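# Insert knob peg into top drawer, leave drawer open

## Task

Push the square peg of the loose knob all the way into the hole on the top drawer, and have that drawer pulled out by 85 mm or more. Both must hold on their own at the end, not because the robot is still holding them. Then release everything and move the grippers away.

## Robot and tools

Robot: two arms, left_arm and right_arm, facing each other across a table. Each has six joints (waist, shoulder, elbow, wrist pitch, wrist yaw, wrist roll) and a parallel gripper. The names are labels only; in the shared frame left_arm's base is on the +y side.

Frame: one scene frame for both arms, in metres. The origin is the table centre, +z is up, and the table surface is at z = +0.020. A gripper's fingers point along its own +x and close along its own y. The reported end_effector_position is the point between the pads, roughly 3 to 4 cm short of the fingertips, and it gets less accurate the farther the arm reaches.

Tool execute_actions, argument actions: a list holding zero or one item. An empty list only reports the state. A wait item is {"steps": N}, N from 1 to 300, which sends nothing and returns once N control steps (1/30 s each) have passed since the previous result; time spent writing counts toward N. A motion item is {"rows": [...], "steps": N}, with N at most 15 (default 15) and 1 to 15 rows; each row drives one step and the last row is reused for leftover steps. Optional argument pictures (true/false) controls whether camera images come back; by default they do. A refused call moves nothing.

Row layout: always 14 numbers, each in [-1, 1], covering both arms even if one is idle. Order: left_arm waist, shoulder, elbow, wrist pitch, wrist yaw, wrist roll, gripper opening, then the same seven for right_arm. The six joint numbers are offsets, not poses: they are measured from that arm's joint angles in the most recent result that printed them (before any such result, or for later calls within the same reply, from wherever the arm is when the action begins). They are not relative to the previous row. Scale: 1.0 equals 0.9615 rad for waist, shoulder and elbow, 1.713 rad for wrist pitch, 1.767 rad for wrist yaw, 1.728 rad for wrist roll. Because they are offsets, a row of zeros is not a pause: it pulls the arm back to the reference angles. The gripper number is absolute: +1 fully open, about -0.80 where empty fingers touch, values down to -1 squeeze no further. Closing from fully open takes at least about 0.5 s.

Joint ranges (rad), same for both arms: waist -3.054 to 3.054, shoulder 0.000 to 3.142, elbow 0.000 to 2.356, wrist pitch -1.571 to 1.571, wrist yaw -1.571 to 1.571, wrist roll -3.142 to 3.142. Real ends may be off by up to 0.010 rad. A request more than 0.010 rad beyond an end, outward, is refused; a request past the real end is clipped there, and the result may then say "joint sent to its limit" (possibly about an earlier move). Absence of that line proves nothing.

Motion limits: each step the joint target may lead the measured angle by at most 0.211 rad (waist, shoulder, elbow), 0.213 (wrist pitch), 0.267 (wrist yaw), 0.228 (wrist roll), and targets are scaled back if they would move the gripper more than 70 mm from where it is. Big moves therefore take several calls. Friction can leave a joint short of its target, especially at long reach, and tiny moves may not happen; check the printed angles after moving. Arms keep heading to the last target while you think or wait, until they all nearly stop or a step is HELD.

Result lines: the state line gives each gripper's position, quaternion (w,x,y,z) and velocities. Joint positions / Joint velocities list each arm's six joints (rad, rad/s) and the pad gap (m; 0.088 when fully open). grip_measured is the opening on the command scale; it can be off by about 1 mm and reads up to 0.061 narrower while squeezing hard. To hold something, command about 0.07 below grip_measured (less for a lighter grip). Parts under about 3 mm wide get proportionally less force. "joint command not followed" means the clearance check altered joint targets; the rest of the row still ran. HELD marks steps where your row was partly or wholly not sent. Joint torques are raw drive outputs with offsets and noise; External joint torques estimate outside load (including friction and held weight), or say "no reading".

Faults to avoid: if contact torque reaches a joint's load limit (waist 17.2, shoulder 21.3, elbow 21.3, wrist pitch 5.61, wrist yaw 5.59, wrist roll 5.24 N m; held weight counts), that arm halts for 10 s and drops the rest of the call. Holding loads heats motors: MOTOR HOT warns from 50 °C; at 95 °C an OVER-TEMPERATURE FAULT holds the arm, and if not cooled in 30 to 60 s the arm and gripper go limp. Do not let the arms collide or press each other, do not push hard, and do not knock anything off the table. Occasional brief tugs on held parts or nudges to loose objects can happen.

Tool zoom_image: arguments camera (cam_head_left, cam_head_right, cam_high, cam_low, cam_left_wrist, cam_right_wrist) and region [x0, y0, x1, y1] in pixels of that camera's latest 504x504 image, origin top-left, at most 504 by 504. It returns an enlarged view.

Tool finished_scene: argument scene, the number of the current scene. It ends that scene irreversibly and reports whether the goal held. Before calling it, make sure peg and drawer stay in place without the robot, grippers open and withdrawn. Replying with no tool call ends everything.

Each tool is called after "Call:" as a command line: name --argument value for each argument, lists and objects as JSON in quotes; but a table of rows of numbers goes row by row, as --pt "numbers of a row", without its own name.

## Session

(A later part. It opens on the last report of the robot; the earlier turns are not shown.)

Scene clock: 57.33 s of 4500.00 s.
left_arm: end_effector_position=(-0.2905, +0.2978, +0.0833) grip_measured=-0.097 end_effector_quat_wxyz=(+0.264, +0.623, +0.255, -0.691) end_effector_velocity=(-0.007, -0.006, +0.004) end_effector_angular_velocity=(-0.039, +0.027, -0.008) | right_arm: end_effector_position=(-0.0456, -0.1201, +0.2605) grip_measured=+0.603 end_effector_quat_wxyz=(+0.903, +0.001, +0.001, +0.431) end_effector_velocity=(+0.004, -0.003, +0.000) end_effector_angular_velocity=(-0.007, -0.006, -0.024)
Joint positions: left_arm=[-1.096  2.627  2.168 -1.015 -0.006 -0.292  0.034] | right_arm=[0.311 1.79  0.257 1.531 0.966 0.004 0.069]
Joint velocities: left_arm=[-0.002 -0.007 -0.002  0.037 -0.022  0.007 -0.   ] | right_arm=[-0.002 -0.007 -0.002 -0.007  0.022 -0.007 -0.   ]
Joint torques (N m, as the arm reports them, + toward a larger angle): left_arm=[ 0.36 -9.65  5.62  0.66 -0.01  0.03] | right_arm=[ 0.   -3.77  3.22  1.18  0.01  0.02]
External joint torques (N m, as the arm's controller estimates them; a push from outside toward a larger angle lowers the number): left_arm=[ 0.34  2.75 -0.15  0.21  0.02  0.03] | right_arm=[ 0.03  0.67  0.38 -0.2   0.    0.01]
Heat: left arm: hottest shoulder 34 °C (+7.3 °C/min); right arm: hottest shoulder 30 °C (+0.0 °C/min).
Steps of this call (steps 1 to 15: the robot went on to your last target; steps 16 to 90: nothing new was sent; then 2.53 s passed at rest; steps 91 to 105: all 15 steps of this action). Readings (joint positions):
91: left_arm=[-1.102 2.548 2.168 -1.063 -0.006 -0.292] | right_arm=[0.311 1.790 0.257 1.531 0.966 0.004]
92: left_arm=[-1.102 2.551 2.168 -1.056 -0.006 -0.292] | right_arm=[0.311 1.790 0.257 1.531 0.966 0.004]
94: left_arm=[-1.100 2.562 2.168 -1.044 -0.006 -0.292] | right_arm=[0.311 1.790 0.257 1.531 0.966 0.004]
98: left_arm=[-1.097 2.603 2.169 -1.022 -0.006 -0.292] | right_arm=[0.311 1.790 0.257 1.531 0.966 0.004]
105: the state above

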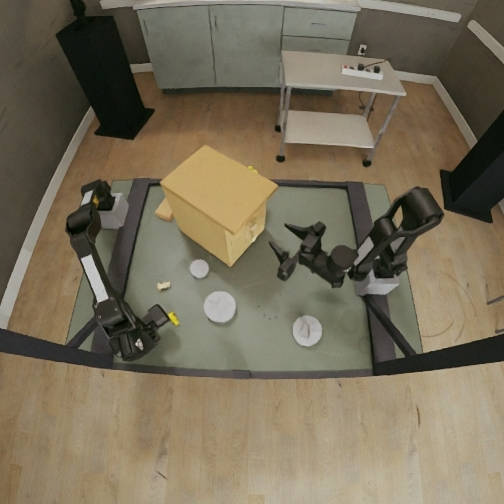

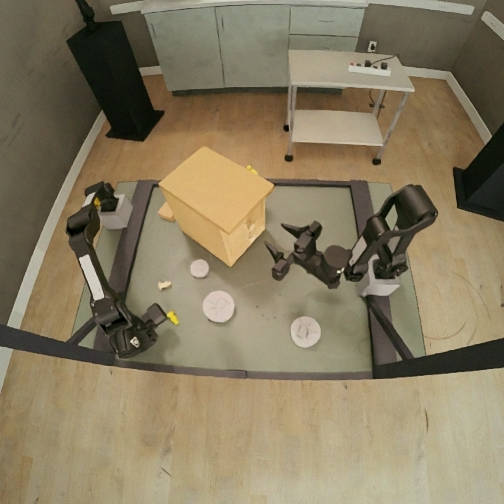

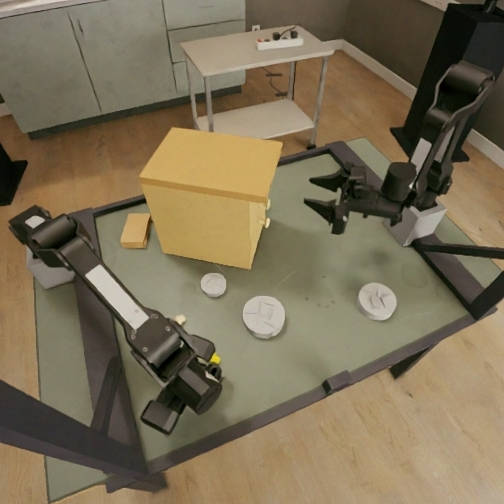

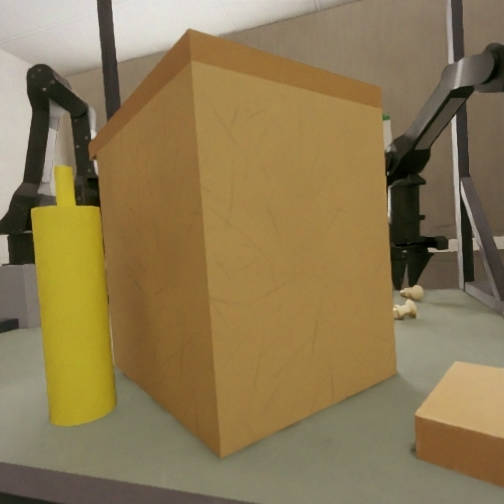

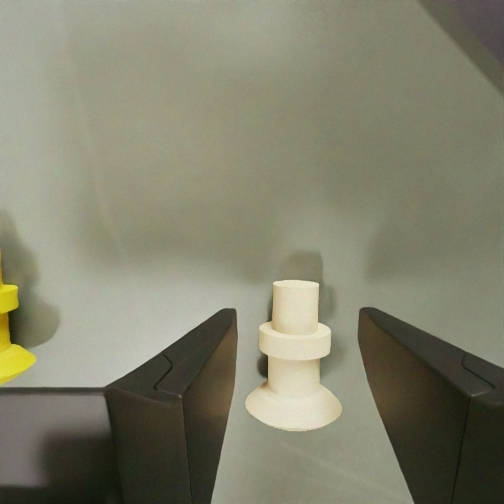

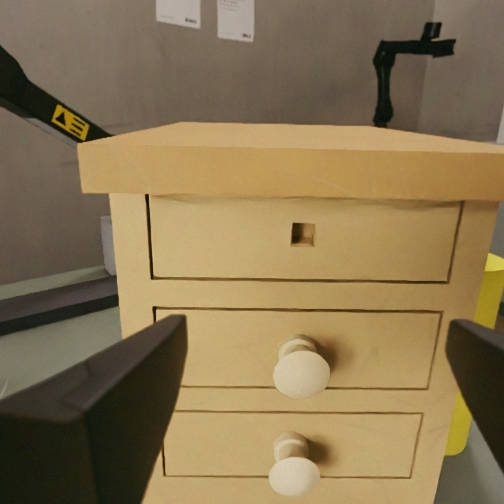

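Call:
execute_actions --actions '[{"rows":[[0,-0.3,0,0,0,0,0,0,0,0,0,0,0,0.6]],"steps":10}]' --pictures false

Call:
execute_actions --actions '[{"rows":[[0.31,-0.4,-0.73,0.077,0,-0.55,0,0,0,0,0,0,0,0.6]],"steps":15}]' --pictures false

Call:
execute_actions --actions '[{"steps":12}]' --pictures false

Call:
execute_actions --actions '[{"rows":[[0,0.2,0,0,0,0,0,0,0,0,0,0,0,0.6]],"steps":15}]'

Scene clock: 74.33 s of 4500.00 s.
left_arm: end_effector_position=(-0.3073, +0.2895, +0.2080) grip_measured=-0.006 end_effector_quat_wxyz=(+0.268, +0.529, +0.244, -0.767) end_effector_velocity=(-0.041, -0.020, +0.419) end_effector_angular_velocity=(-0.404, +0.794, -0.007) | right_arm: end_effector_position=(-0.0456, -0.1201, +0.2605) grip_measured=+0.603 end_effector_quat_wxyz=(+0.903, +0.001, +0.001, +0.431) end_effector_velocity=(+0.000, -0.001, -0.002) end_effector_angular_velocity=(-0.016, -0.009, -0.005)
Joint positions: left_arm=[-1.096  2.38   2.165 -1.016 -0.006 -0.292  0.039] | right_arm=[0.311 1.79  0.257 1.531 0.966 0.004 0.069]
Joint velocities: left_arm=[-0.002 -0.725  0.129  0.037 -0.007  0.007  0.001] | right_arm=[ 0.002  0.002 -0.002 -0.007  0.007 -0.007 -0.   ]
Joint torques (N m, as the arm reports them, + toward a larger angle): left_arm=[-0.03 -8.71  5.54  0.98 -0.02 -0.03] | right_arm=[ 0.01 -3.77  3.21  1.18  0.01  0.02]
External joint torques (N m, as the arm's controller estimates them; a push from outside toward a larger angle lowers the number): left_arm=[-0.03  0.63  0.64  0.24  0.   -0.04] | right_arm=[-0.01  0.62  0.37 -0.18  0.02  0.01]
Heat: left arm: hottest shoulder 39 °C (+10.1 °C/min); right arm: hottest shoulder 30 °C (+0.0 °C/min).
Steps of this call (steps 1 to 15: the robot went on to your last target; steps 16 to 90: nothing new was sent; then 13.67 s passed at rest; steps 91 to 100: all 10 steps of this action). Readings (joint positions):
91: left_arm=[-1.096 2.615 2.168 -1.014 -0.006 -0.292] | right_arm=[0.311 1.790 0.257 1.531 0.966 0.004]
92: left_arm=[-1.096 2.601 2.163 -1.016 -0.006 -0.292] | right_arm=[0.311 1.790 0.257 1.531 0.966 0.004]
94: left_arm=[-1.096 2.562 2.160 -1.017 -0.006 -0.292] | right_arm=[0.311 1.790 0.257 1.531 0.966 0.004]
98: left_arm=[-1.096 2.436 2.160 -1.017 -0.006 -0.292] | right_arm=[0.311 1.790 0.257 1.531 0.966 0.004]
100: the state above

Scene clock: 74.83 s of 4500.00 s.
left_arm: end_effector_position=(-0.1332, +0.2277, +0.2062) grip_measured=-0.003 end_effector_quat_wxyz=(+0.545, +0.344, +0.562, -0.519) end_effector_velocity=(+0.184, +0.271, -0.388) end_effector_angular_velocity=(+1.229, -0.604, +1.673) | right_arm: end_effector_position=(-0.0456, -0.1201, +0.2605) grip_measured=+0.603 end_effector_quat_wxyz=(+0.903, +0.001, +0.001, +0.431) end_effector_velocity=(+0.002, -0.000, -0.001) end_effector_angular_velocity=(-0.012, -0.008, +0.000)
Joint positions: left_arm=[-0.782  1.989  1.555 -0.888 -0.008 -1.043  0.039] | right_arm=[0.311 1.79  0.257 1.531 0.966 0.004 0.069]
Joint velocities: left_arm=[-0.154  0.066 -1.189 -0.051 -0.007 -1.883 -0.   ] | right_arm=[-0.007 -0.002 -0.002 -0.007 -0.007 -0.007 -0.   ]
Joint torques (N m, as the arm reports them, + toward a larger angle): left_arm=[-0.82 -7.26  6.44  0.88  0.1  -0.12] | right_arm=[ 0.   -3.78  3.21  1.18  0.01  0.02]
External joint torques (N m, as the arm's controller estimates them; a push from outside toward a larger angle lowers the number): left_arm=[-0.43  2.98 -1.27 -0.1   0.1  -0.15] | right_arm=[ 0.01  0.67  0.34 -0.21  0.01  0.01]
Heat: left arm: hottest shoulder 39 °C (+10.0 °C/min); right arm: hottest shoulder 30 °C (+0.0 °C/min).
Steps of this call (steps 1 to 15: all 15 steps of this action). Readings (joint positions):
1: left_arm=[-1.092 2.347 2.152 -0.994 -0.003 -0.316] | right_arm=[0.311 1.790 0.257 1.531 0.966 0.004]
2: left_arm=[-1.080 2.310 2.122 -0.972 -0.002 -0.354] | right_arm=[0.311 1.790 0.257 1.531 0.966 0.004]
4: left_arm=[-1.031 2.243 2.061 -0.950 -0.002 -0.426] | right_arm=[0.311 1.790 0.257 1.531 0.966 0.004]
8: left_arm=[-0.891 2.113 1.908 -0.905 -0.002 -0.604] | right_arm=[0.311 1.790 0.257 1.531 0.966 0.004]
15: the state above

Scene clock: 75.23 s of 4500.00 s.
left_arm: end_effector_position=(-0.1210, +0.2491, +0.1763) grip_measured=-0.003 end_effector_quat_wxyz=(+0.582, +0.329, +0.602, -0.435) end_effector_velocity=(+0.001, -0.002, +0.001) end_effector_angular_velocity=(-0.019, -0.007, +0.023) | right_arm: end_effector_position=(-0.0456, -0.1201, +0.2605) grip_measured=+0.603 end_effector_quat_wxyz=(+0.903, +0.001, +0.001, +0.431) end_effector_velocity=(+0.002, -0.001, -0.003) end_effector_angular_velocity=(-0.016, -0.001, -0.010)
Joint positions: left_arm=[-0.799  2.002  1.469 -0.885 -0.008 -1.237  0.039] | right_arm=[0.311 1.79  0.257 1.531 0.966 0.004 0.069]
Joint velocities: left_arm=[-0.002 -0.002 -0.002  0.007 -0.022 -0.022 -0.   ] | right_arm=[-0.002 -0.002 -0.002 -0.022  0.007  0.007 -0.   ]
Joint torques (N m, as the arm reports them, + toward a larger angle): left_arm=[ 0.21 -8.21  4.92  0.67  0.1  -0.15] | right_arm=[ 0.01 -3.78  3.21  1.18  0.01  0.02]
External joint torques (N m, as the arm's controller estimates them; a push from outside toward a larger angle lowers the number): left_arm=[ 0.21  0.66 -0.8   0.1   0.17 -0.16] | right_arm=[ 0.01  0.64  0.34 -0.2   0.01  0.01]
Heat: left arm: hottest shoulder 39 °C (+10.1 °C/min); right arm: hottest shoulder 30 °C (+0.0 °C/min).
Steps of this call (steps 1 to 12: the robot went on to your last target). Readings (joint positions):
1: left_arm=[-0.788 1.995 1.521 -0.890 -0.008 -1.100] | right_arm=[0.311 1.790 0.257 1.531 0.966 0.004]
2: left_arm=[-0.793 2.002 1.497 -0.891 -0.008 -1.144] | right_arm=[0.311 1.790 0.257 1.531 0.966 0.004]
4: left_arm=[-0.799 2.006 1.473 -0.891 -0.008 -1.194] | right_arm=[0.311 1.790 0.257 1.531 0.966 0.004]
8: left_arm=[-0.799 2.002 1.470 -0.885 -0.008 -1.229] | right_arm=[0.311 1.790 0.257 1.531 0.966 0.004]
12: the state above

Scene clock: 75.73 s of 4500.00 s.
left_arm: end_effector_position=(-0.1084, +0.2610, +0.1028) grip_measured=-0.003 end_effector_quat_wxyz=(+0.600, +0.398, +0.587, -0.369) end_effector_velocity=(-0.001, -0.001, +0.000) end_effector_angular_velocity=(-0.011, +0.000, +0.005) | right_arm: end_effector_position=(-0.0456, -0.1201, +0.2605) grip_measured=+0.603 end_effector_quat_wxyz=(+0.903, +0.001, +0.001, +0.431) end_effector_velocity=(+0.000, -0.001, -0.004) end_effector_angular_velocity=(-0.030, -0.013, +0.005)
Joint positions: left_arm=[-0.799  2.196  1.467 -0.886 -0.008 -1.237  0.039] | right_arm=[0.311 1.79  0.257 1.531 0.966 0.004 0.069]
Joint velocities: left_arm=[-0.002 -0.002 -0.002  0.007 -0.007 -0.007  0.   ] | right_arm=[-0.002 -0.002 -0.007 -0.022 -0.007 -0.007 -0.   ]
Joint torques (N m, as the arm reports them, + toward a larger angle): left_arm=[ 0.06 -7.96  5.    0.39 -0.05 -0.01] | right_arm=[ 0.   -3.77  3.21  1.18  0.01  0.02]
External joint torques (N m, as the arm's controller estimates them; a push from outside toward a larger angle lowers the number): left_arm=[ 0.06  1.37  0.05  0.18  0.01 -0.01] | right_arm=[-0.01  0.65  0.37 -0.19  0.01  0.01]
Heat: left arm: hottest shoulder 39 °C (+10.0 °C/min); right arm: hottest shoulder 30 °C (+0.0 °C/min).
Steps of this call (steps 1 to 15: all 15 steps of this action). Readings (joint positions):
1: left_arm=[-0.799 2.022 1.470 -0.886 -0.008 -1.237] | right_arm=[0.311 1.790 0.257 1.531 0.966 0.004]
2: left_arm=[-0.799 2.046 1.479 -0.884 -0.008 -1.237] | right_arm=[0.311 1.790 0.257 1.531 0.966 0.004]
4: left_arm=[-0.799 2.109 1.485 -0.876 -0.008 -1.237] | right_arm=[0.311 1.790 0.257 1.531 0.966 0.004]
8: left_arm=[-0.799 2.194 1.463 -0.887 -0.008 -1.237] | right_arm=[0.311 1.790 0.257 1.531 0.966 0.004]
15: the state above

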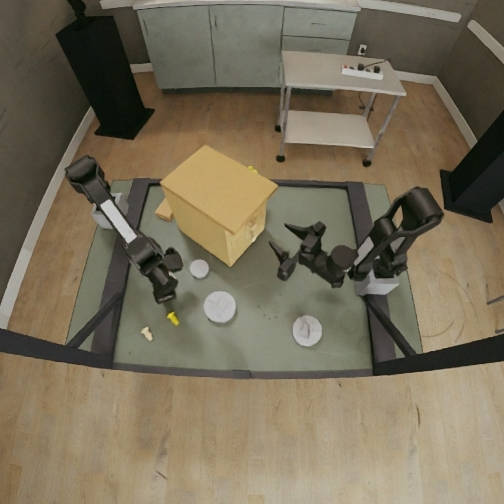

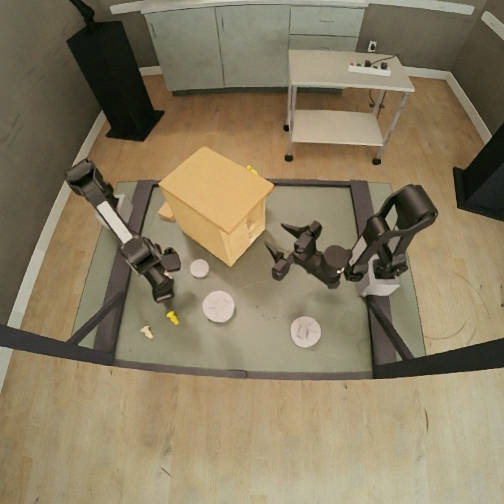

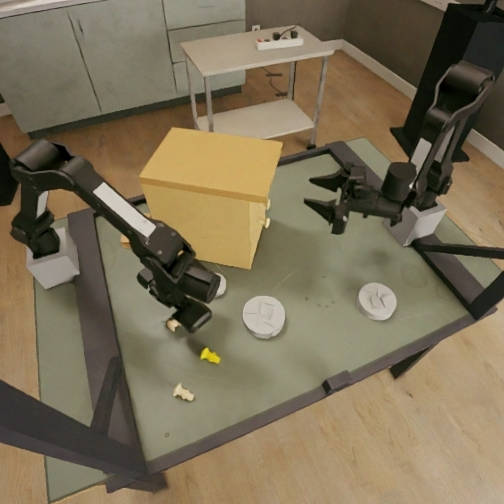

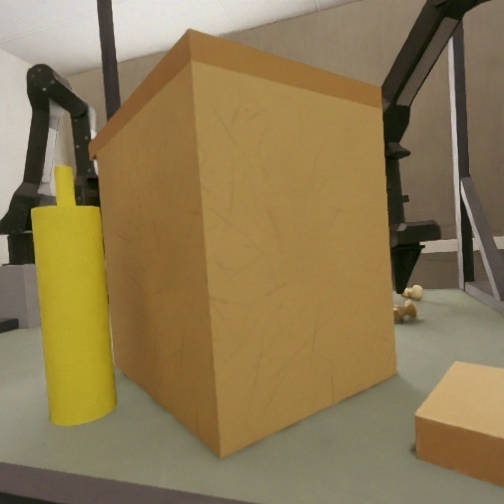

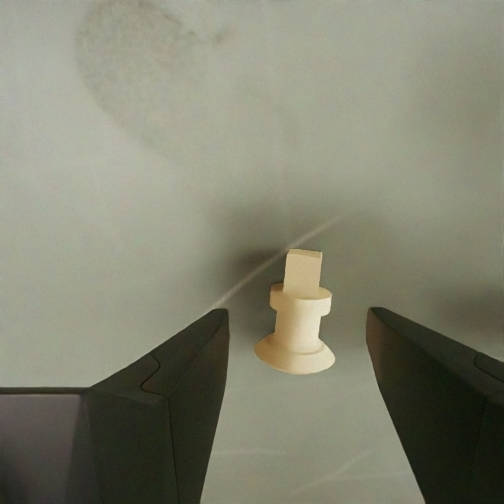

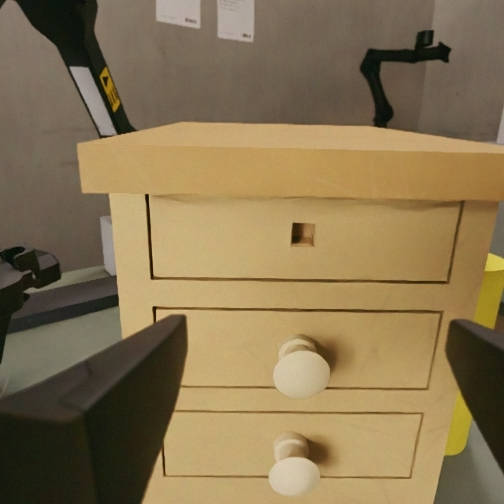

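Call:
execute_actions --actions '[{"rows":[[0.012,0.02,-0.04,0.05,0,0.085,0,0,0,0,0,0,0,0.6],[0.012,0.02,-0.04,0.05,0,0.085,0,0,0,0,0,0,0,0.6],[0.012,0.02,-0.04,0.05,0,0.085,0,0,0,0,0,0,0,0.6],[0.012,0.045,-0.088,0.1,0,0.085,0,0,0,0,0,0,0,0.6]],"steps":15}]'

Scene clock: 82.50 s of 4500.00 s.
left_arm: end_effector_position=(-0.1089, +0.2558, +0.0724) grip_measured=-0.003 end_effector_quat_wxyz=(+0.569, +0.419, +0.565, -0.426) end_effector_velocity=(-0.001, -0.001, +0.000) end_effector_angular_velocity=(-0.010, +0.000, -0.010) | right_arm: end_effector_position=(-0.0456, -0.1201, +0.2605) grip_measured=+0.603 end_effector_quat_wxyz=(+0.903, +0.001, +0.001, +0.431) end_effector_velocity=(+0.000, +0.000, -0.001) end_effector_angular_velocity=(-0.012, -0.008, +0.005)
Joint positions: left_arm=[-0.79   2.231  1.387 -0.718 -0.008 -1.094  0.039] | right_arm=[0.311 1.79  0.257 1.531 0.966 0.004 0.069]
Joint velocities: left_arm=[-0.002 -0.002 -0.002  0.007 -0.007  0.007  0.   ] | right_arm=[-0.002 -0.002 -0.002 -0.007 -0.007 -0.007 -0.   ]
Joint torques (N m, as the arm reports them, + toward a larger angle): left_arm=[ 0.34 -7.08  4.1   0.51 -0.02  0.07] | right_arm=[ 0.   -3.78  3.21  1.18  0.01  0.02]
External joint torques (N m, as the arm's controller estimates them; a push from outside toward a larger angle lowers the number): left_arm=[ 0.32  2.24 -0.56  0.23  0.04  0.07] | right_arm=[ 0.    0.63  0.37 -0.2   0.01  0.01]
Heat: left arm: hottest shoulder 39 °C (+9.0 °C/min); right arm: hottest shoulder 30 °C (+0.0 °C/min).
Steps of this call (steps 1 to 15: the robot went on to your last target; steps 16 to 90: nothing new was sent; then 3.27 s passed at rest; steps 91 to 105: all 15 steps of this action). Readings (joint positions):
91: left_arm=[-0.799 2.196 1.463 -0.875 -0.008 -1.210] | right_arm=[0.311 1.790 0.257 1.531 0.966 0.004]
92: left_arm=[-0.798 2.196 1.455 -0.850 -0.008 -1.173] | right_arm=[0.311 1.790 0.257 1.531 0.966 0.004]
94: left_arm=[-0.794 2.200 1.439 -0.808 -0.008 -1.132] | right_arm=[0.311 1.790 0.257 1.531 0.966 0.004]
98: left_arm=[-0.791 2.221 1.400 -0.740 -0.008 -1.102] | right_arm=[0.311 1.790 0.257 1.531 0.966 0.004]
105: the state above

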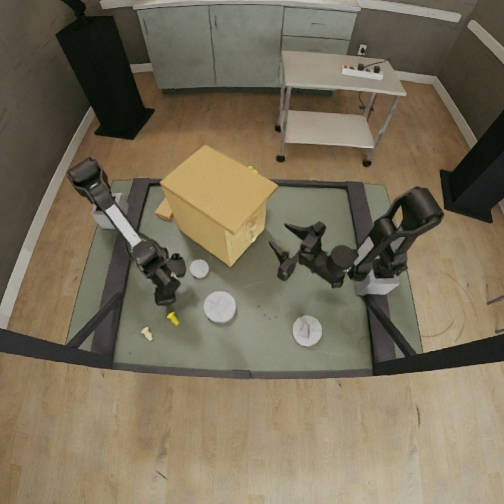

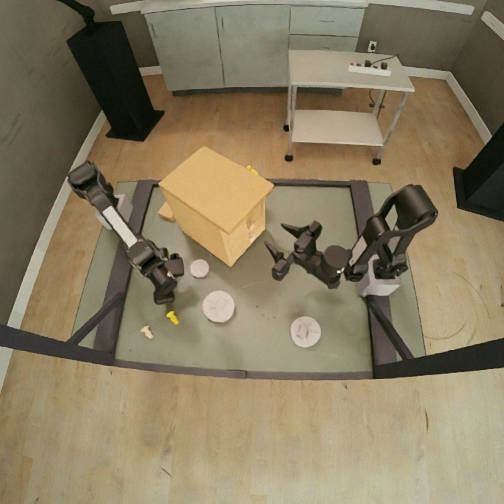

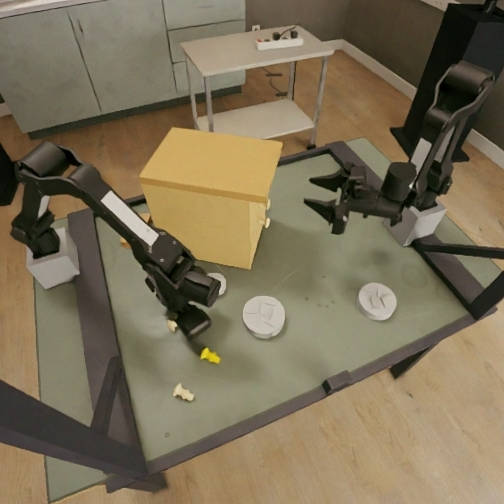

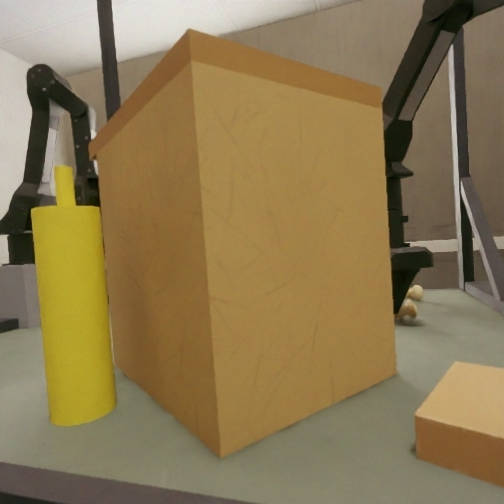

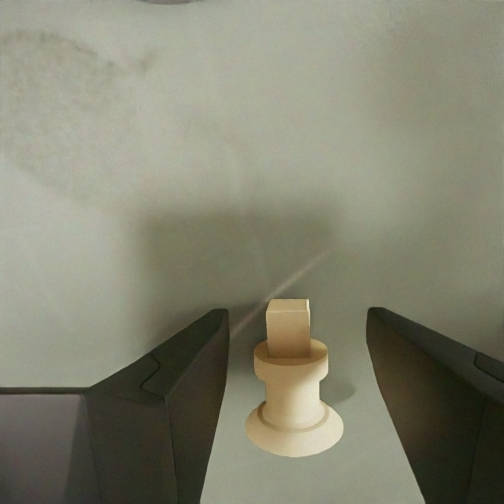

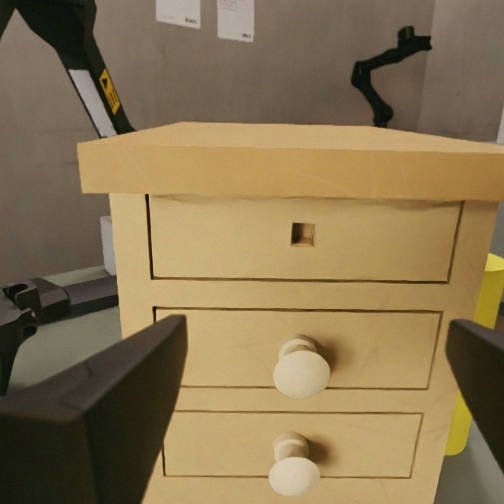

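Call:
execute_actions --actions '[{"rows":[[0.01,0.025,0,0,0,0,-0.3,0,0,0,0,0,0,0.6]],"steps":12}]' --pictures false

Call:
execute_actions --actions '[{"rows":[[0,0,0,0,0,0,-0.7,0,0,0,0,0,0,0.6]],"steps":12}]'

Scene clock: 93.07 s of 4500.00 s.
left_arm: end_effector_position=(-0.1058, +0.2551, +0.0683) grip_measured=-0.293 end_effector_quat_wxyz=(+0.571, +0.421, +0.565, -0.421) end_effector_velocity=(+0.002, +0.005, +0.000) end_effector_angular_velocity=(+0.021, -0.011, +0.005) | right_arm: end_effector_position=(-0.0456, -0.1201, +0.2605) grip_measured=+0.603 end_effector_quat_wxyz=(+0.903, +0.001, +0.001, +0.431) end_effector_velocity=(+0.003, -0.002, -0.001) end_effector_angular_velocity=(-0.012, -0.008, -0.015)
Joint positions: left_arm=[-0.783  2.242  1.387 -0.718 -0.008 -1.094  0.025] | right_arm=[0.311 1.79  0.257 1.531 0.966 0.004 0.069]
Joint velocities: left_arm=[-0.002 -0.002 -0.002 -0.022  0.007 -0.007 -0.002] | right_arm=[-0.007 -0.002 -0.002 -0.007  0.007 -0.007 -0.   ]
Joint torques (N m, as the arm reports them, + toward a larger angle): left_arm=[ 0.35 -6.59  4.56  0.35 -0.03 -0.04] | right_arm=[ 0.   -3.78  3.21  1.18  0.01  0.03]
External joint torques (N m, as the arm's controller estimates them; a push from outside toward a larger angle lowers the number): left_arm=[ 0.32  2.69 -0.06  0.09  0.03 -0.04] | right_arm=[ 0.01  0.66  0.34 -0.21  0.01  0.02]
Heat: left arm: hottest shoulder 39 °C (+8.1 °C/min); right arm: hottest shoulder 30 °C (+0.0 °C/min).
Steps of this call (steps 1 to 15: the robot went on to your last target; steps 16 to 90: nothing new was sent; then 7.17 s passed at rest; steps 91 to 102: all 12 steps of this action). Readings (joint positions):
91: left_arm=[-0.790 2.232 1.387 -0.718 -0.008 -1.094] | right_arm=[0.311 1.790 0.257 1.531 0.966 0.004]
92: left_arm=[-0.789 2.233 1.387 -0.718 -0.008 -1.094] | right_arm=[0.311 1.790 0.257 1.531 0.966 0.004]
94: left_arm=[-0.786 2.236 1.387 -0.718 -0.008 -1.094] | right_arm=[0.311 1.790 0.257 1.531 0.966 0.004]
98: left_arm=[-0.783 2.242 1.387 -0.718 -0.008 -1.094] | right_arm=[0.311 1.790 0.257 1.531 0.966 0.004]
102: the state above

Scene clock: 93.47 s of 4500.00 s.
left_arm: end_effector_position=(-0.1058, +0.2551, +0.0683) grip_measured=-0.634 end_effector_quat_wxyz=(+0.571, +0.421, +0.565, -0.421) end_effector_velocity=(+0.001, +0.000, -0.001) end_effector_angular_velocity=(-0.007, -0.003, +0.005) | right_arm: end_effector_position=(-0.0456, -0.1201, +0.2605) grip_measured=+0.603 end_effector_quat_wxyz=(+0.903, +0.001, +0.001, +0.431) end_effector_velocity=(+0.001, -0.002, -0.004) end_effector_angular_velocity=(-0.030, -0.013, -0.005)
Joint positions: left_arm=[-0.783  2.242  1.387 -0.718 -0.008 -1.094  0.008] | right_arm=[0.311 1.79  0.257 1.531 0.966 0.004 0.069]
Joint velocities: left_arm=[-0.002 -0.002 -0.007  0.007 -0.007 -0.007 -0.   ] | right_arm=[ 0.002 -0.002 -0.007 -0.022  0.007 -0.007 -0.   ]
Joint torques (N m, as the arm reports them, + toward a larger angle): left_arm=[-0.05 -7.82  4.55  0.37 -0.08 -0.02] | right_arm=[ 0.   -3.77  3.21  1.18  0.01  0.02]
External joint torques (N m, as the arm's controller estimates them; a push from outside toward a larger angle lowers the number): left_arm=[-0.05  1.57 -0.2   0.06 -0.02 -0.02] | right_arm=[-0.01  0.63  0.39 -0.19  0.01  0.01]
Heat: left arm: hottest shoulder 39 °C (+8.1 °C/min); right arm: hottest shoulder 30 °C (+0.0 °C/min).
Steps of this call (steps 1 to 12: all 12 steps of this action). Readings (joint positions):
1: left_arm=[-0.783 2.242 1.387 -0.718 -0.008 -1.094] | right_arm=[0.311 1.790 0.257 1.531 0.966 0.004]
2: left_arm=[-0.783 2.242 1.387 -0.718 -0.008 -1.094] | right_arm=[0.311 1.790 0.257 1.531 0.966 0.004]
4: left_arm=[-0.783 2.242 1.387 -0.718 -0.008 -1.094] | right_arm=[0.311 1.790 0.257 1.531 0.966 0.004]
8: left_arm=[-0.783 2.242 1.387 -0.718 -0.008 -1.094] | right_arm=[0.311 1.790 0.257 1.531 0.966 0.004]
12: the state above

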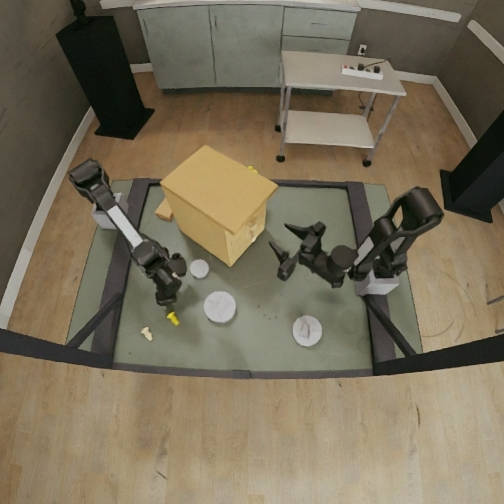

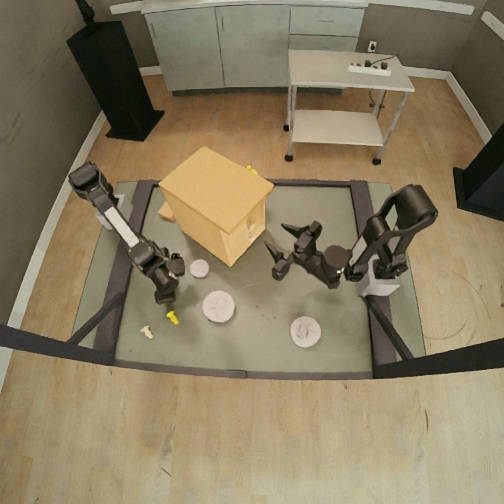

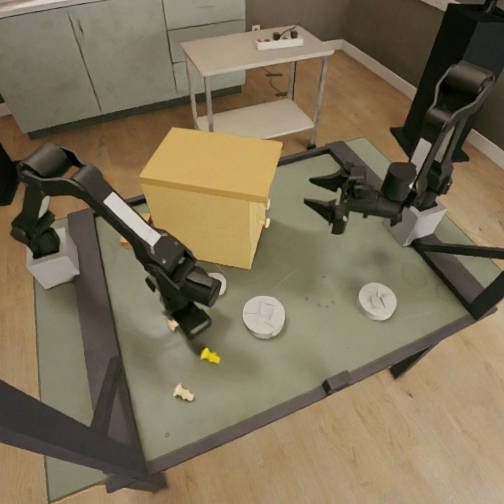

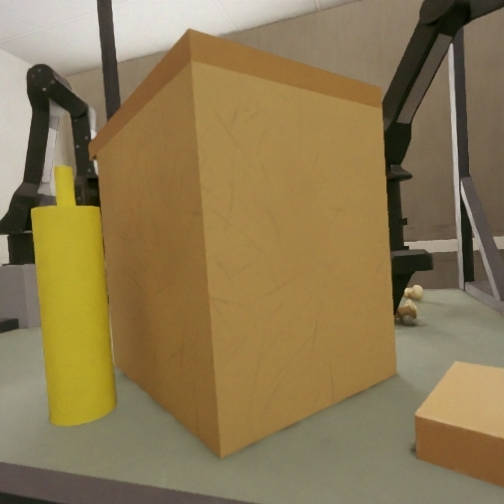

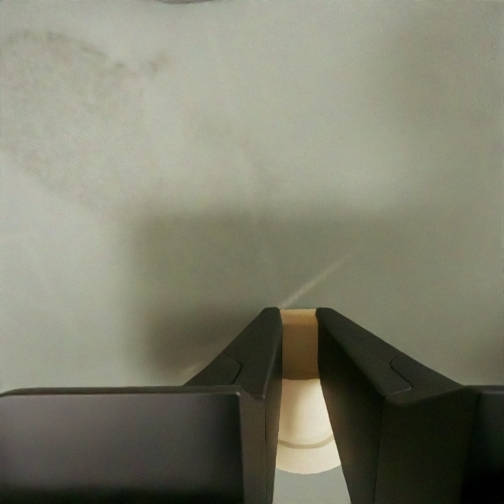

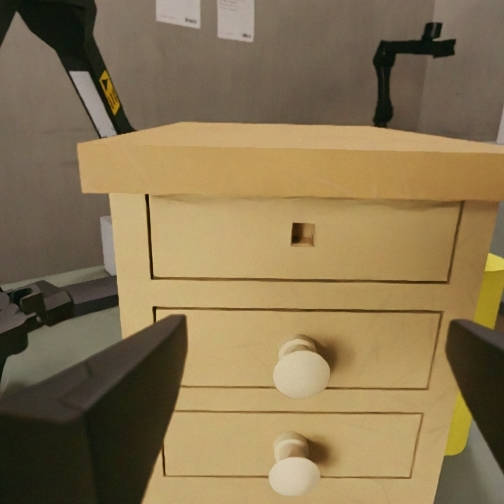

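Call:
execute_actions --actions '[{"rows":[[0,-0.75,0,0,0,0,-0.75,0,-0.605,0,0,0,0,0.6]],"steps":15}]' --pictures false

Call:
execute_actions --actions '[{"steps":10}]' --pictures false

Call:
execute_actions --actions '[{"rows":[[0,0,0.645,0.55,0.535,0.8,-0.75,0,0,0.445,-0.585,-0.547,0,0.6]],"steps":15}]' --pictures false

Call:
execute_actions --actions '[{"steps":22}]' --pictures false

Call:
execute_actions --actions '[{"rows":[[0.345,0.68,0,0,0,0.745,-0.75,0,0,0,0,0,0,0.6]],"steps":15}]' --pictures false

Call:
execute_actions --actions '[{"steps":25}]'

Scene clock: 118.43 s of 4500.00 s.
left_arm: end_effector_position=(-0.1215, +0.2398, +0.3086) grip_measured=-0.634 end_effector_quat_wxyz=(+0.512, +0.191, +0.574, -0.610) end_effector_velocity=(+0.073, +0.071, +0.500) end_effector_angular_velocity=(-0.897, +0.917, +0.008) | right_arm: end_effector_position=(-0.0310, -0.1703, +0.4089) grip_measured=+0.603 end_effector_quat_wxyz=(+0.865, +0.279, -0.044, +0.414) end_effector_velocity=(+0.002, -0.008, +0.012) end_effector_angular_velocity=(+0.041, +0.004, +0.001)
Joint positions: left_arm=[-0.783  1.627  1.383 -0.718 -0.008 -1.094  0.008] | right_arm=[0.311 1.221 0.256 1.534 0.965 0.004 0.069]
Joint velocities: left_arm=[-0.002 -1.263  0.012  0.007 -0.007 -0.007 -0.   ] | right_arm=[-0.002 -0.056 -0.002 -0.007 -0.007 -0.007 -0.   ]
Joint torques (N m, as the arm reports them, + toward a larger angle): left_arm=[-0.11 -6.08  7.12  1.3  -0.08  0.02] | right_arm=[ 0.   -2.63  5.77  0.68 -0.28  0.  ]
External joint torques (N m, as the arm's controller estimates them; a push from outside toward a larger angle lowers the number): left_arm=[-0.11 -0.6   1.46  0.24 -0.03 -0.01] | right_arm=[ 0.   -0.22  0.92 -0.32  0.01  0.02]
Heat: left arm: hottest shoulder 40 °C (+5.1 °C/min); right arm: hottest shoulder 30 °C (+0.0 °C/min).
Steps of this call (steps 1 to 15: the robot went on to your last target; steps 16 to 90: nothing new was sent; then 21.47 s passed at rest; steps 91 to 105: all 15 steps of this action). Readings (joint positions):
91: left_arm=[-0.783 2.224 1.387 -0.717 -0.008 -1.094] | right_arm=[0.311 1.766 0.257 1.520 0.965 0.004]
92: left_arm=[-0.783 2.202 1.380 -0.721 -0.008 -1.094] | right_arm=[0.311 1.724 0.254 1.512 0.965 0.004]
94: left_arm=[-0.783 2.132 1.375 -0.724 -0.008 -1.094] | right_arm=[0.311 1.608 0.254 1.530 0.965 0.004]
98: left_arm=[-0.783 1.947 1.382 -0.718 -0.008 -1.094] | right_arm=[0.311 1.376 0.256 1.530 0.965 0.004]
105: the state above

Scene clock: 118.77 s of 4500.00 s.
left_arm: end_effector_position=(-0.1143, +0.2468, +0.3547) grip_measured=-0.634 end_effector_quat_wxyz=(+0.494, +0.143, +0.569, -0.641) end_effector_velocity=(-0.000, -0.004, +0.003) end_effector_angular_velocity=(-0.017, +0.015, +0.029) | right_arm: end_effector_position=(-0.0307, -0.1712, +0.4103) grip_measured=+0.603 end_effector_quat_wxyz=(+0.865, +0.282, -0.044, +0.414) end_effector_velocity=(-0.002, +0.002, +0.002) end_effector_angular_velocity=(+0.008, -0.015, +0.026)
Joint positions: left_arm=[-0.783  1.518  1.392 -0.717 -0.008 -1.094  0.008] | right_arm=[0.311 1.215 0.256 1.534 0.965 0.004 0.069]
Joint velocities: left_arm=[-0.002 -0.002 -0.002  0.022 -0.022 -0.022 -0.   ] | right_arm=[-0.007 -0.007 -0.002 -0.007 -0.037  0.007 -0.   ]
Joint torques (N m, as the arm reports them, + toward a larger angle): left_arm=[-0.08 -5.03  6.33  1.33 -0.06  0.02] | right_arm=[ 0.   -2.57  5.76  0.67 -0.29  0.  ]
External joint torques (N m, as the arm's controller estimates them; a push from outside toward a larger angle lowers the number): left_arm=[-0.11  1.66 -0.66 -0.14 -0.01 -0.02] | right_arm=[ 0.01 -0.19  0.88 -0.32  0.    0.01]
Heat: left arm: hottest shoulder 39 °C (+4.0 °C/min); right arm: hottest shoulder 30 °C (+0.0 °C/min).
Steps of this call (steps 1 to 10: the robot went on to your last target). Readings (joint positions):
1: left_arm=[-0.783 1.589 1.384 -0.718 -0.008 -1.094] | right_arm=[0.311 1.220 0.256 1.534 0.965 0.004]
2: left_arm=[-0.783 1.559 1.388 -0.718 -0.008 -1.094] | right_arm=[0.311 1.219 0.256 1.534 0.965 0.004]
4: left_arm=[-0.783 1.523 1.395 -0.716 -0.008 -1.094] | right_arm=[0.311 1.217 0.256 1.534 0.965 0.004]
8: left_arm=[-0.783 1.516 1.394 -0.716 -0.008 -1.094] | right_arm=[0.311 1.216 0.256 1.534 0.965 0.004]
10: the state above

Scene clock: 119.27 s of 4500.00 s.
left_arm: end_effector_position=(-0.1860, +0.2890, +0.6143) grip_measured=-0.634 end_effector_quat_wxyz=(+0.101, -0.034, +0.290, -0.951) end_effector_velocity=(+0.043, +0.244, +0.535) end_effector_angular_velocity=(-2.191, +1.045, -1.117) | right_arm: end_effector_position=(-0.1813, -0.0722, +0.4521) grip_measured=+0.603 end_effector_quat_wxyz=(+0.616, +0.063, -0.042, +0.784) end_effector_velocity=(-0.091, +0.043, -0.383) end_effector_angular_velocity=(-1.665, -0.561, +0.498)
Joint positions: left_arm=[-0.781  1.528  1.802 -0.267  0.562 -0.597  0.008] | right_arm=[0.311 1.212 0.676 0.688 0.047 0.005 0.069]
Joint velocities: left_arm=[-0.002 -0.002  0.872  0.886  1.121  0.974  0.   ] | right_arm=[-0.002  0.032 -0.002 -1.722 -0.505  0.007 -0.   ]
Joint torques (N m, as the arm reports them, + toward a larger angle): left_arm=[-0.14 -5.59  7.5   1.91  0.28  0.14] | right_arm=[ 0.03 -3.29  8.39  1.37 -0.08  0.01]
External joint torques (N m, as the arm's controller estimates them; a push from outside toward a larger angle lowers the number): left_arm=[-0.15  0.69  1.21  0.28  0.26  0.1 ] | right_arm=[ 0.22  0.97  1.77 -0.26 -0.09  0.  ]
Heat: left arm: hottest shoulder 39 °C (+4.0 °C/min); right arm: hottest shoulder 30 °C (+0.0 °C/min).
Steps of this call (steps 1 to 15: all 15 steps of this action). Readings (joint positions):
1: left_arm=[-0.782 1.518 1.403 -0.713 0.016 -1.070] | right_arm=[0.309 1.214 0.273 1.501 0.933 0.005]
2: left_arm=[-0.780 1.521 1.423 -0.681 0.060 -1.033] | right_arm=[0.307 1.213 0.310 1.434 0.863 0.005]
4: left_arm=[-0.781 1.528 1.478 -0.607 0.140 -0.963] | right_arm=[0.308 1.218 0.415 1.325 0.719 0.005]
8: left_arm=[-0.781 1.528 1.601 -0.480 0.295 -0.829] | right_arm=[0.308 1.218 0.614 1.100 0.427 0.005]
15: the state above

Scene clock: 120.00 s of 4500.00 s.
left_arm: end_effector_position=(-0.1333, +0.3981, +0.7626) grip_measured=-0.634 end_effector_quat_wxyz=(-0.040, -0.240, -0.393, -0.887) end_effector_velocity=(+0.000, +0.002, +0.002) end_effector_angular_velocity=(-0.067, +0.033, +0.024) | right_arm: end_effector_position=(-0.1889, -0.0707, +0.4165) grip_measured=+0.603 end_effector_quat_wxyz=(+0.600, -0.002, +0.004, +0.800) end_effector_velocity=(+0.002, +0.000, +0.001) end_effector_angular_velocity=(+0.005, +0.009, -0.010)
Joint positions: left_arm=[-0.782  1.513  2.013  0.221  0.932  0.279  0.008] | right_arm=[0.311 1.217 0.676 0.533 0.001 0.005 0.069]
Joint velocities: left_arm=[-0.007 -0.002 -0.007  0.022 -0.007  0.066 -0.   ] | right_arm=[-0.002 -0.002 -0.002  0.007  0.007  0.007  0.   ]
Joint torques (N m, as the arm reports them, + toward a larger angle): left_arm=[-0.08 -3.19  4.71  1.19 -0.21  0.07] | right_arm=[ 0.   -3.67  8.67  1.36 -0.12  0.01]
External joint torques (N m, as the arm's controller estimates them; a push from outside toward a larger angle lowers the number): left_arm=[-0.06  1.24 -0.11  0.32  0.16  0.1 ] | right_arm=[-0.01  0.42  2.08 -0.32 -0.12  0.  ]
Heat: left arm: hottest shoulder 39 °C (+4.0 °C/min); right arm: hottest shoulder 30 °C (+0.0 °C/min).
Steps of this call (steps 1 to 22: the robot went on to your last target). Readings (joint positions):
1: left_arm=[-0.781 1.528 1.831 -0.235 0.601 -0.564] | right_arm=[0.311 1.213 0.676 0.639 0.033 0.005]
2: left_arm=[-0.781 1.528 1.859 -0.202 0.641 -0.528] | right_arm=[0.311 1.215 0.676 0.603 0.023 0.005]
4: left_arm=[-0.781 1.528 1.911 -0.122 0.738 -0.442] | right_arm=[0.311 1.217 0.676 0.566 0.012 0.005]
8: left_arm=[-0.781 1.525 1.985 0.099 0.882 -0.202] | right_arm=[0.311 1.217 0.676 0.541 0.004 0.005]
22: the state above

Scene clock: 120.50 s of 4500.00 s.
left_arm: end_effector_position=(-0.1618, +0.1893, +0.6499) grip_measured=-0.634 end_effector_quat_wxyz=(+0.090, -0.088, -0.498, -0.858) end_effector_velocity=(-0.074, -0.375, -0.343) end_effector_angular_velocity=(-0.217, -0.449, +0.480) | right_arm: end_effector_position=(-0.1889, -0.0707, +0.4165) grip_measured=+0.603 end_effector_quat_wxyz=(+0.600, -0.002, +0.004, +0.800) end_effector_velocity=(+0.004, +0.000, -0.005) end_effector_angular_velocity=(-0.019, -0.013, -0.015)
Joint positions: left_arm=[-0.506  1.832  2.025  0.227  0.939  0.698  0.008] | right_arm=[0.311 1.217 0.676 0.533 0.001 0.005 0.069]
Joint velocities: left_arm=[ 0.266  0.779 -0.002  0.007  0.007  0.916 -0.   ] | right_arm=[-0.007 -0.002 -0.002 -0.022  0.007 -0.007 -0.   ]
Joint torques (N m, as the arm reports them, + toward a larger angle): left_arm=[-0.11 -5.61  5.18  1.05 -0.37  0.04] | right_arm=[ 0.01 -3.46  7.63  1.45 -0.01  0.02]
External joint torques (N m, as the arm's controller estimates them; a push from outside toward a larger angle lowers the number): left_arm=[ 0.13  2.19 -0.68 -0.1  -0.18  0.08] | right_arm=[ 0.02  0.61  1.07 -0.21 -0.01  0.01]
Heat: left arm: hottest shoulder 39 °C (+3.0 °C/min); right arm: hottest shoulder 30 °C (+0.0 °C/min).
Steps of this call (steps 1 to 15: all 15 steps of this action). Readings (joint positions):
1: left_arm=[-0.775 1.524 2.013 0.223 0.937 0.300] | right_arm=[0.311 1.217 0.676 0.533 0.001 0.005]
2: left_arm=[-0.754 1.535 2.019 0.230 0.939 0.330] | right_arm=[0.311 1.217 0.676 0.533 0.001 0.005]
4: left_arm=[-0.704 1.563 2.025 0.230 0.939 0.383] | right_arm=[0.311 1.217 0.676 0.533 0.001 0.005]
8: left_arm=[-0.612 1.653 2.025 0.227 0.939 0.490] | right_arm=[0.311 1.217 0.676 0.533 0.001 0.005]
15: the state above

Scene clock: 121.33 s of 4500.00 s.
left_arm: end_effector_position=(-0.1918, +0.0630, +0.4702) grip_measured=-0.634 end_effector_quat_wxyz=(+0.074, +0.052, -0.716, -0.692) end_effector_velocity=(-0.022, +0.040, +0.064) end_effector_angular_velocity=(-0.189, +0.052, -0.032) | right_arm: end_effector_position=(-0.1889, -0.0707, +0.4165) grip_measured=+0.603 end_effector_quat_wxyz=(+0.600, -0.002, +0.004, +0.800) end_effector_velocity=(+0.000, -0.001, -0.002) end_effector_angular_velocity=(-0.009, +0.005, +0.005)
Joint positions: left_arm=[-0.444  2.174  2.009  0.22   0.934  1.557  0.008] | right_arm=[0.311 1.217 0.676 0.533 0.001 0.005 0.069]
Joint velocities: left_arm=[-0.071 -0.085  0.032  0.022 -0.037  0.066  0.   ] | right_arm=[-0.002 -0.002 -0.002 -0.007 -0.007  0.007  0.   ]
Joint torques (N m, as the arm reports them, + toward a larger angle): left_arm=[-0.27 -9.59  7.13  1.45 -0.08  0.03] | right_arm=[ 0.   -3.49  7.62  1.45  0.    0.02]
External joint torques (N m, as the arm's controller estimates them; a push from outside toward a larger angle lowers the number): left_arm=[-0.28  3.03 -0.41 -0.13 -0.08  0.1 ] | right_arm=[ 0.    0.62  0.99 -0.23  0.    0.01]
Heat: left arm: hottest shoulder 39 °C (+3.0 °C/min); right arm: hottest shoulder 30 °C (+0.0 °C/min).
Steps of this call (steps 1 to 25: the robot went on to your last target). Readings (joint positions):
1: left_arm=[-0.498 1.859 2.025 0.227 0.939 0.730] | right_arm=[0.311 1.217 0.676 0.533 0.001 0.005]
2: left_arm=[-0.491 1.885 2.025 0.227 0.939 0.762] | right_arm=[0.311 1.217 0.676 0.533 0.001 0.005]
4: left_arm=[-0.479 1.940 2.025 0.227 0.939 0.827] | right_arm=[0.311 1.217 0.676 0.533 0.001 0.005]
8: left_arm=[-0.490 2.029 2.026 0.236 0.976 0.975] | right_arm=[0.311 1.217 0.676 0.533 0.001 0.005]
25: the state above

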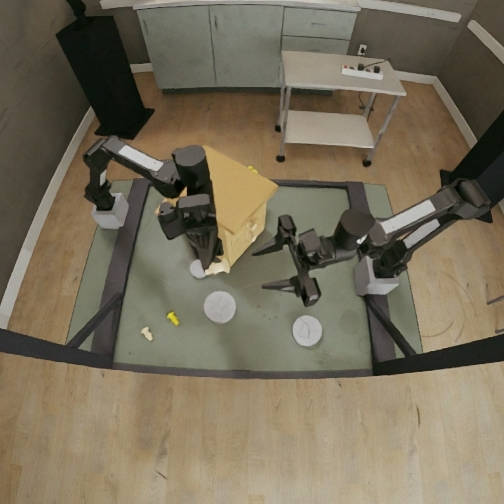

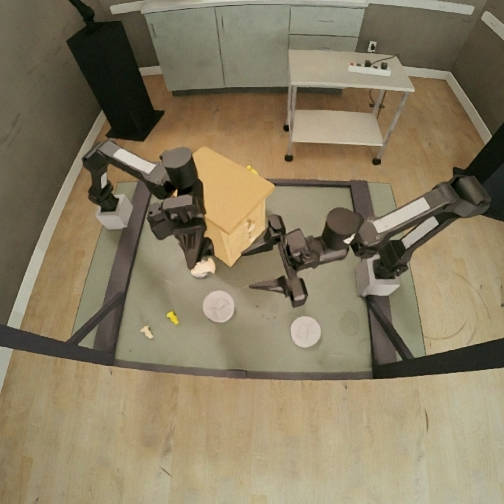

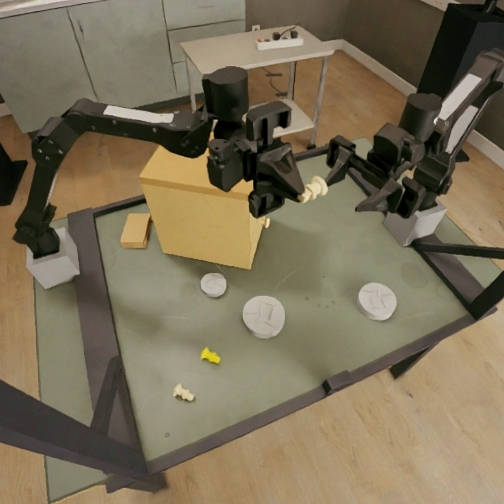

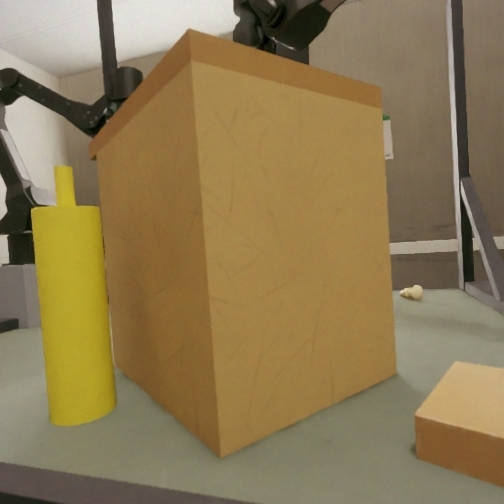

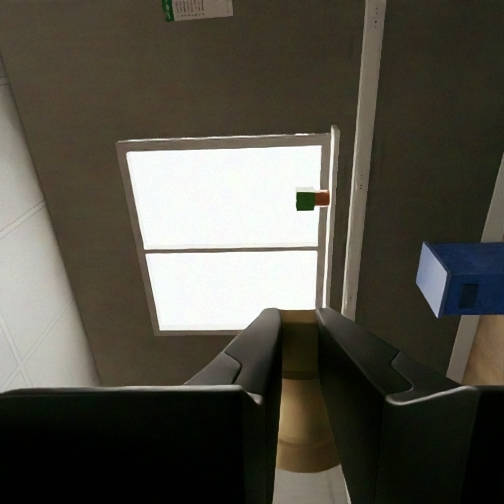

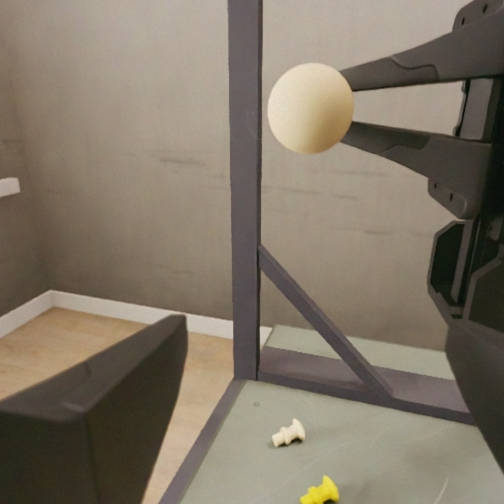

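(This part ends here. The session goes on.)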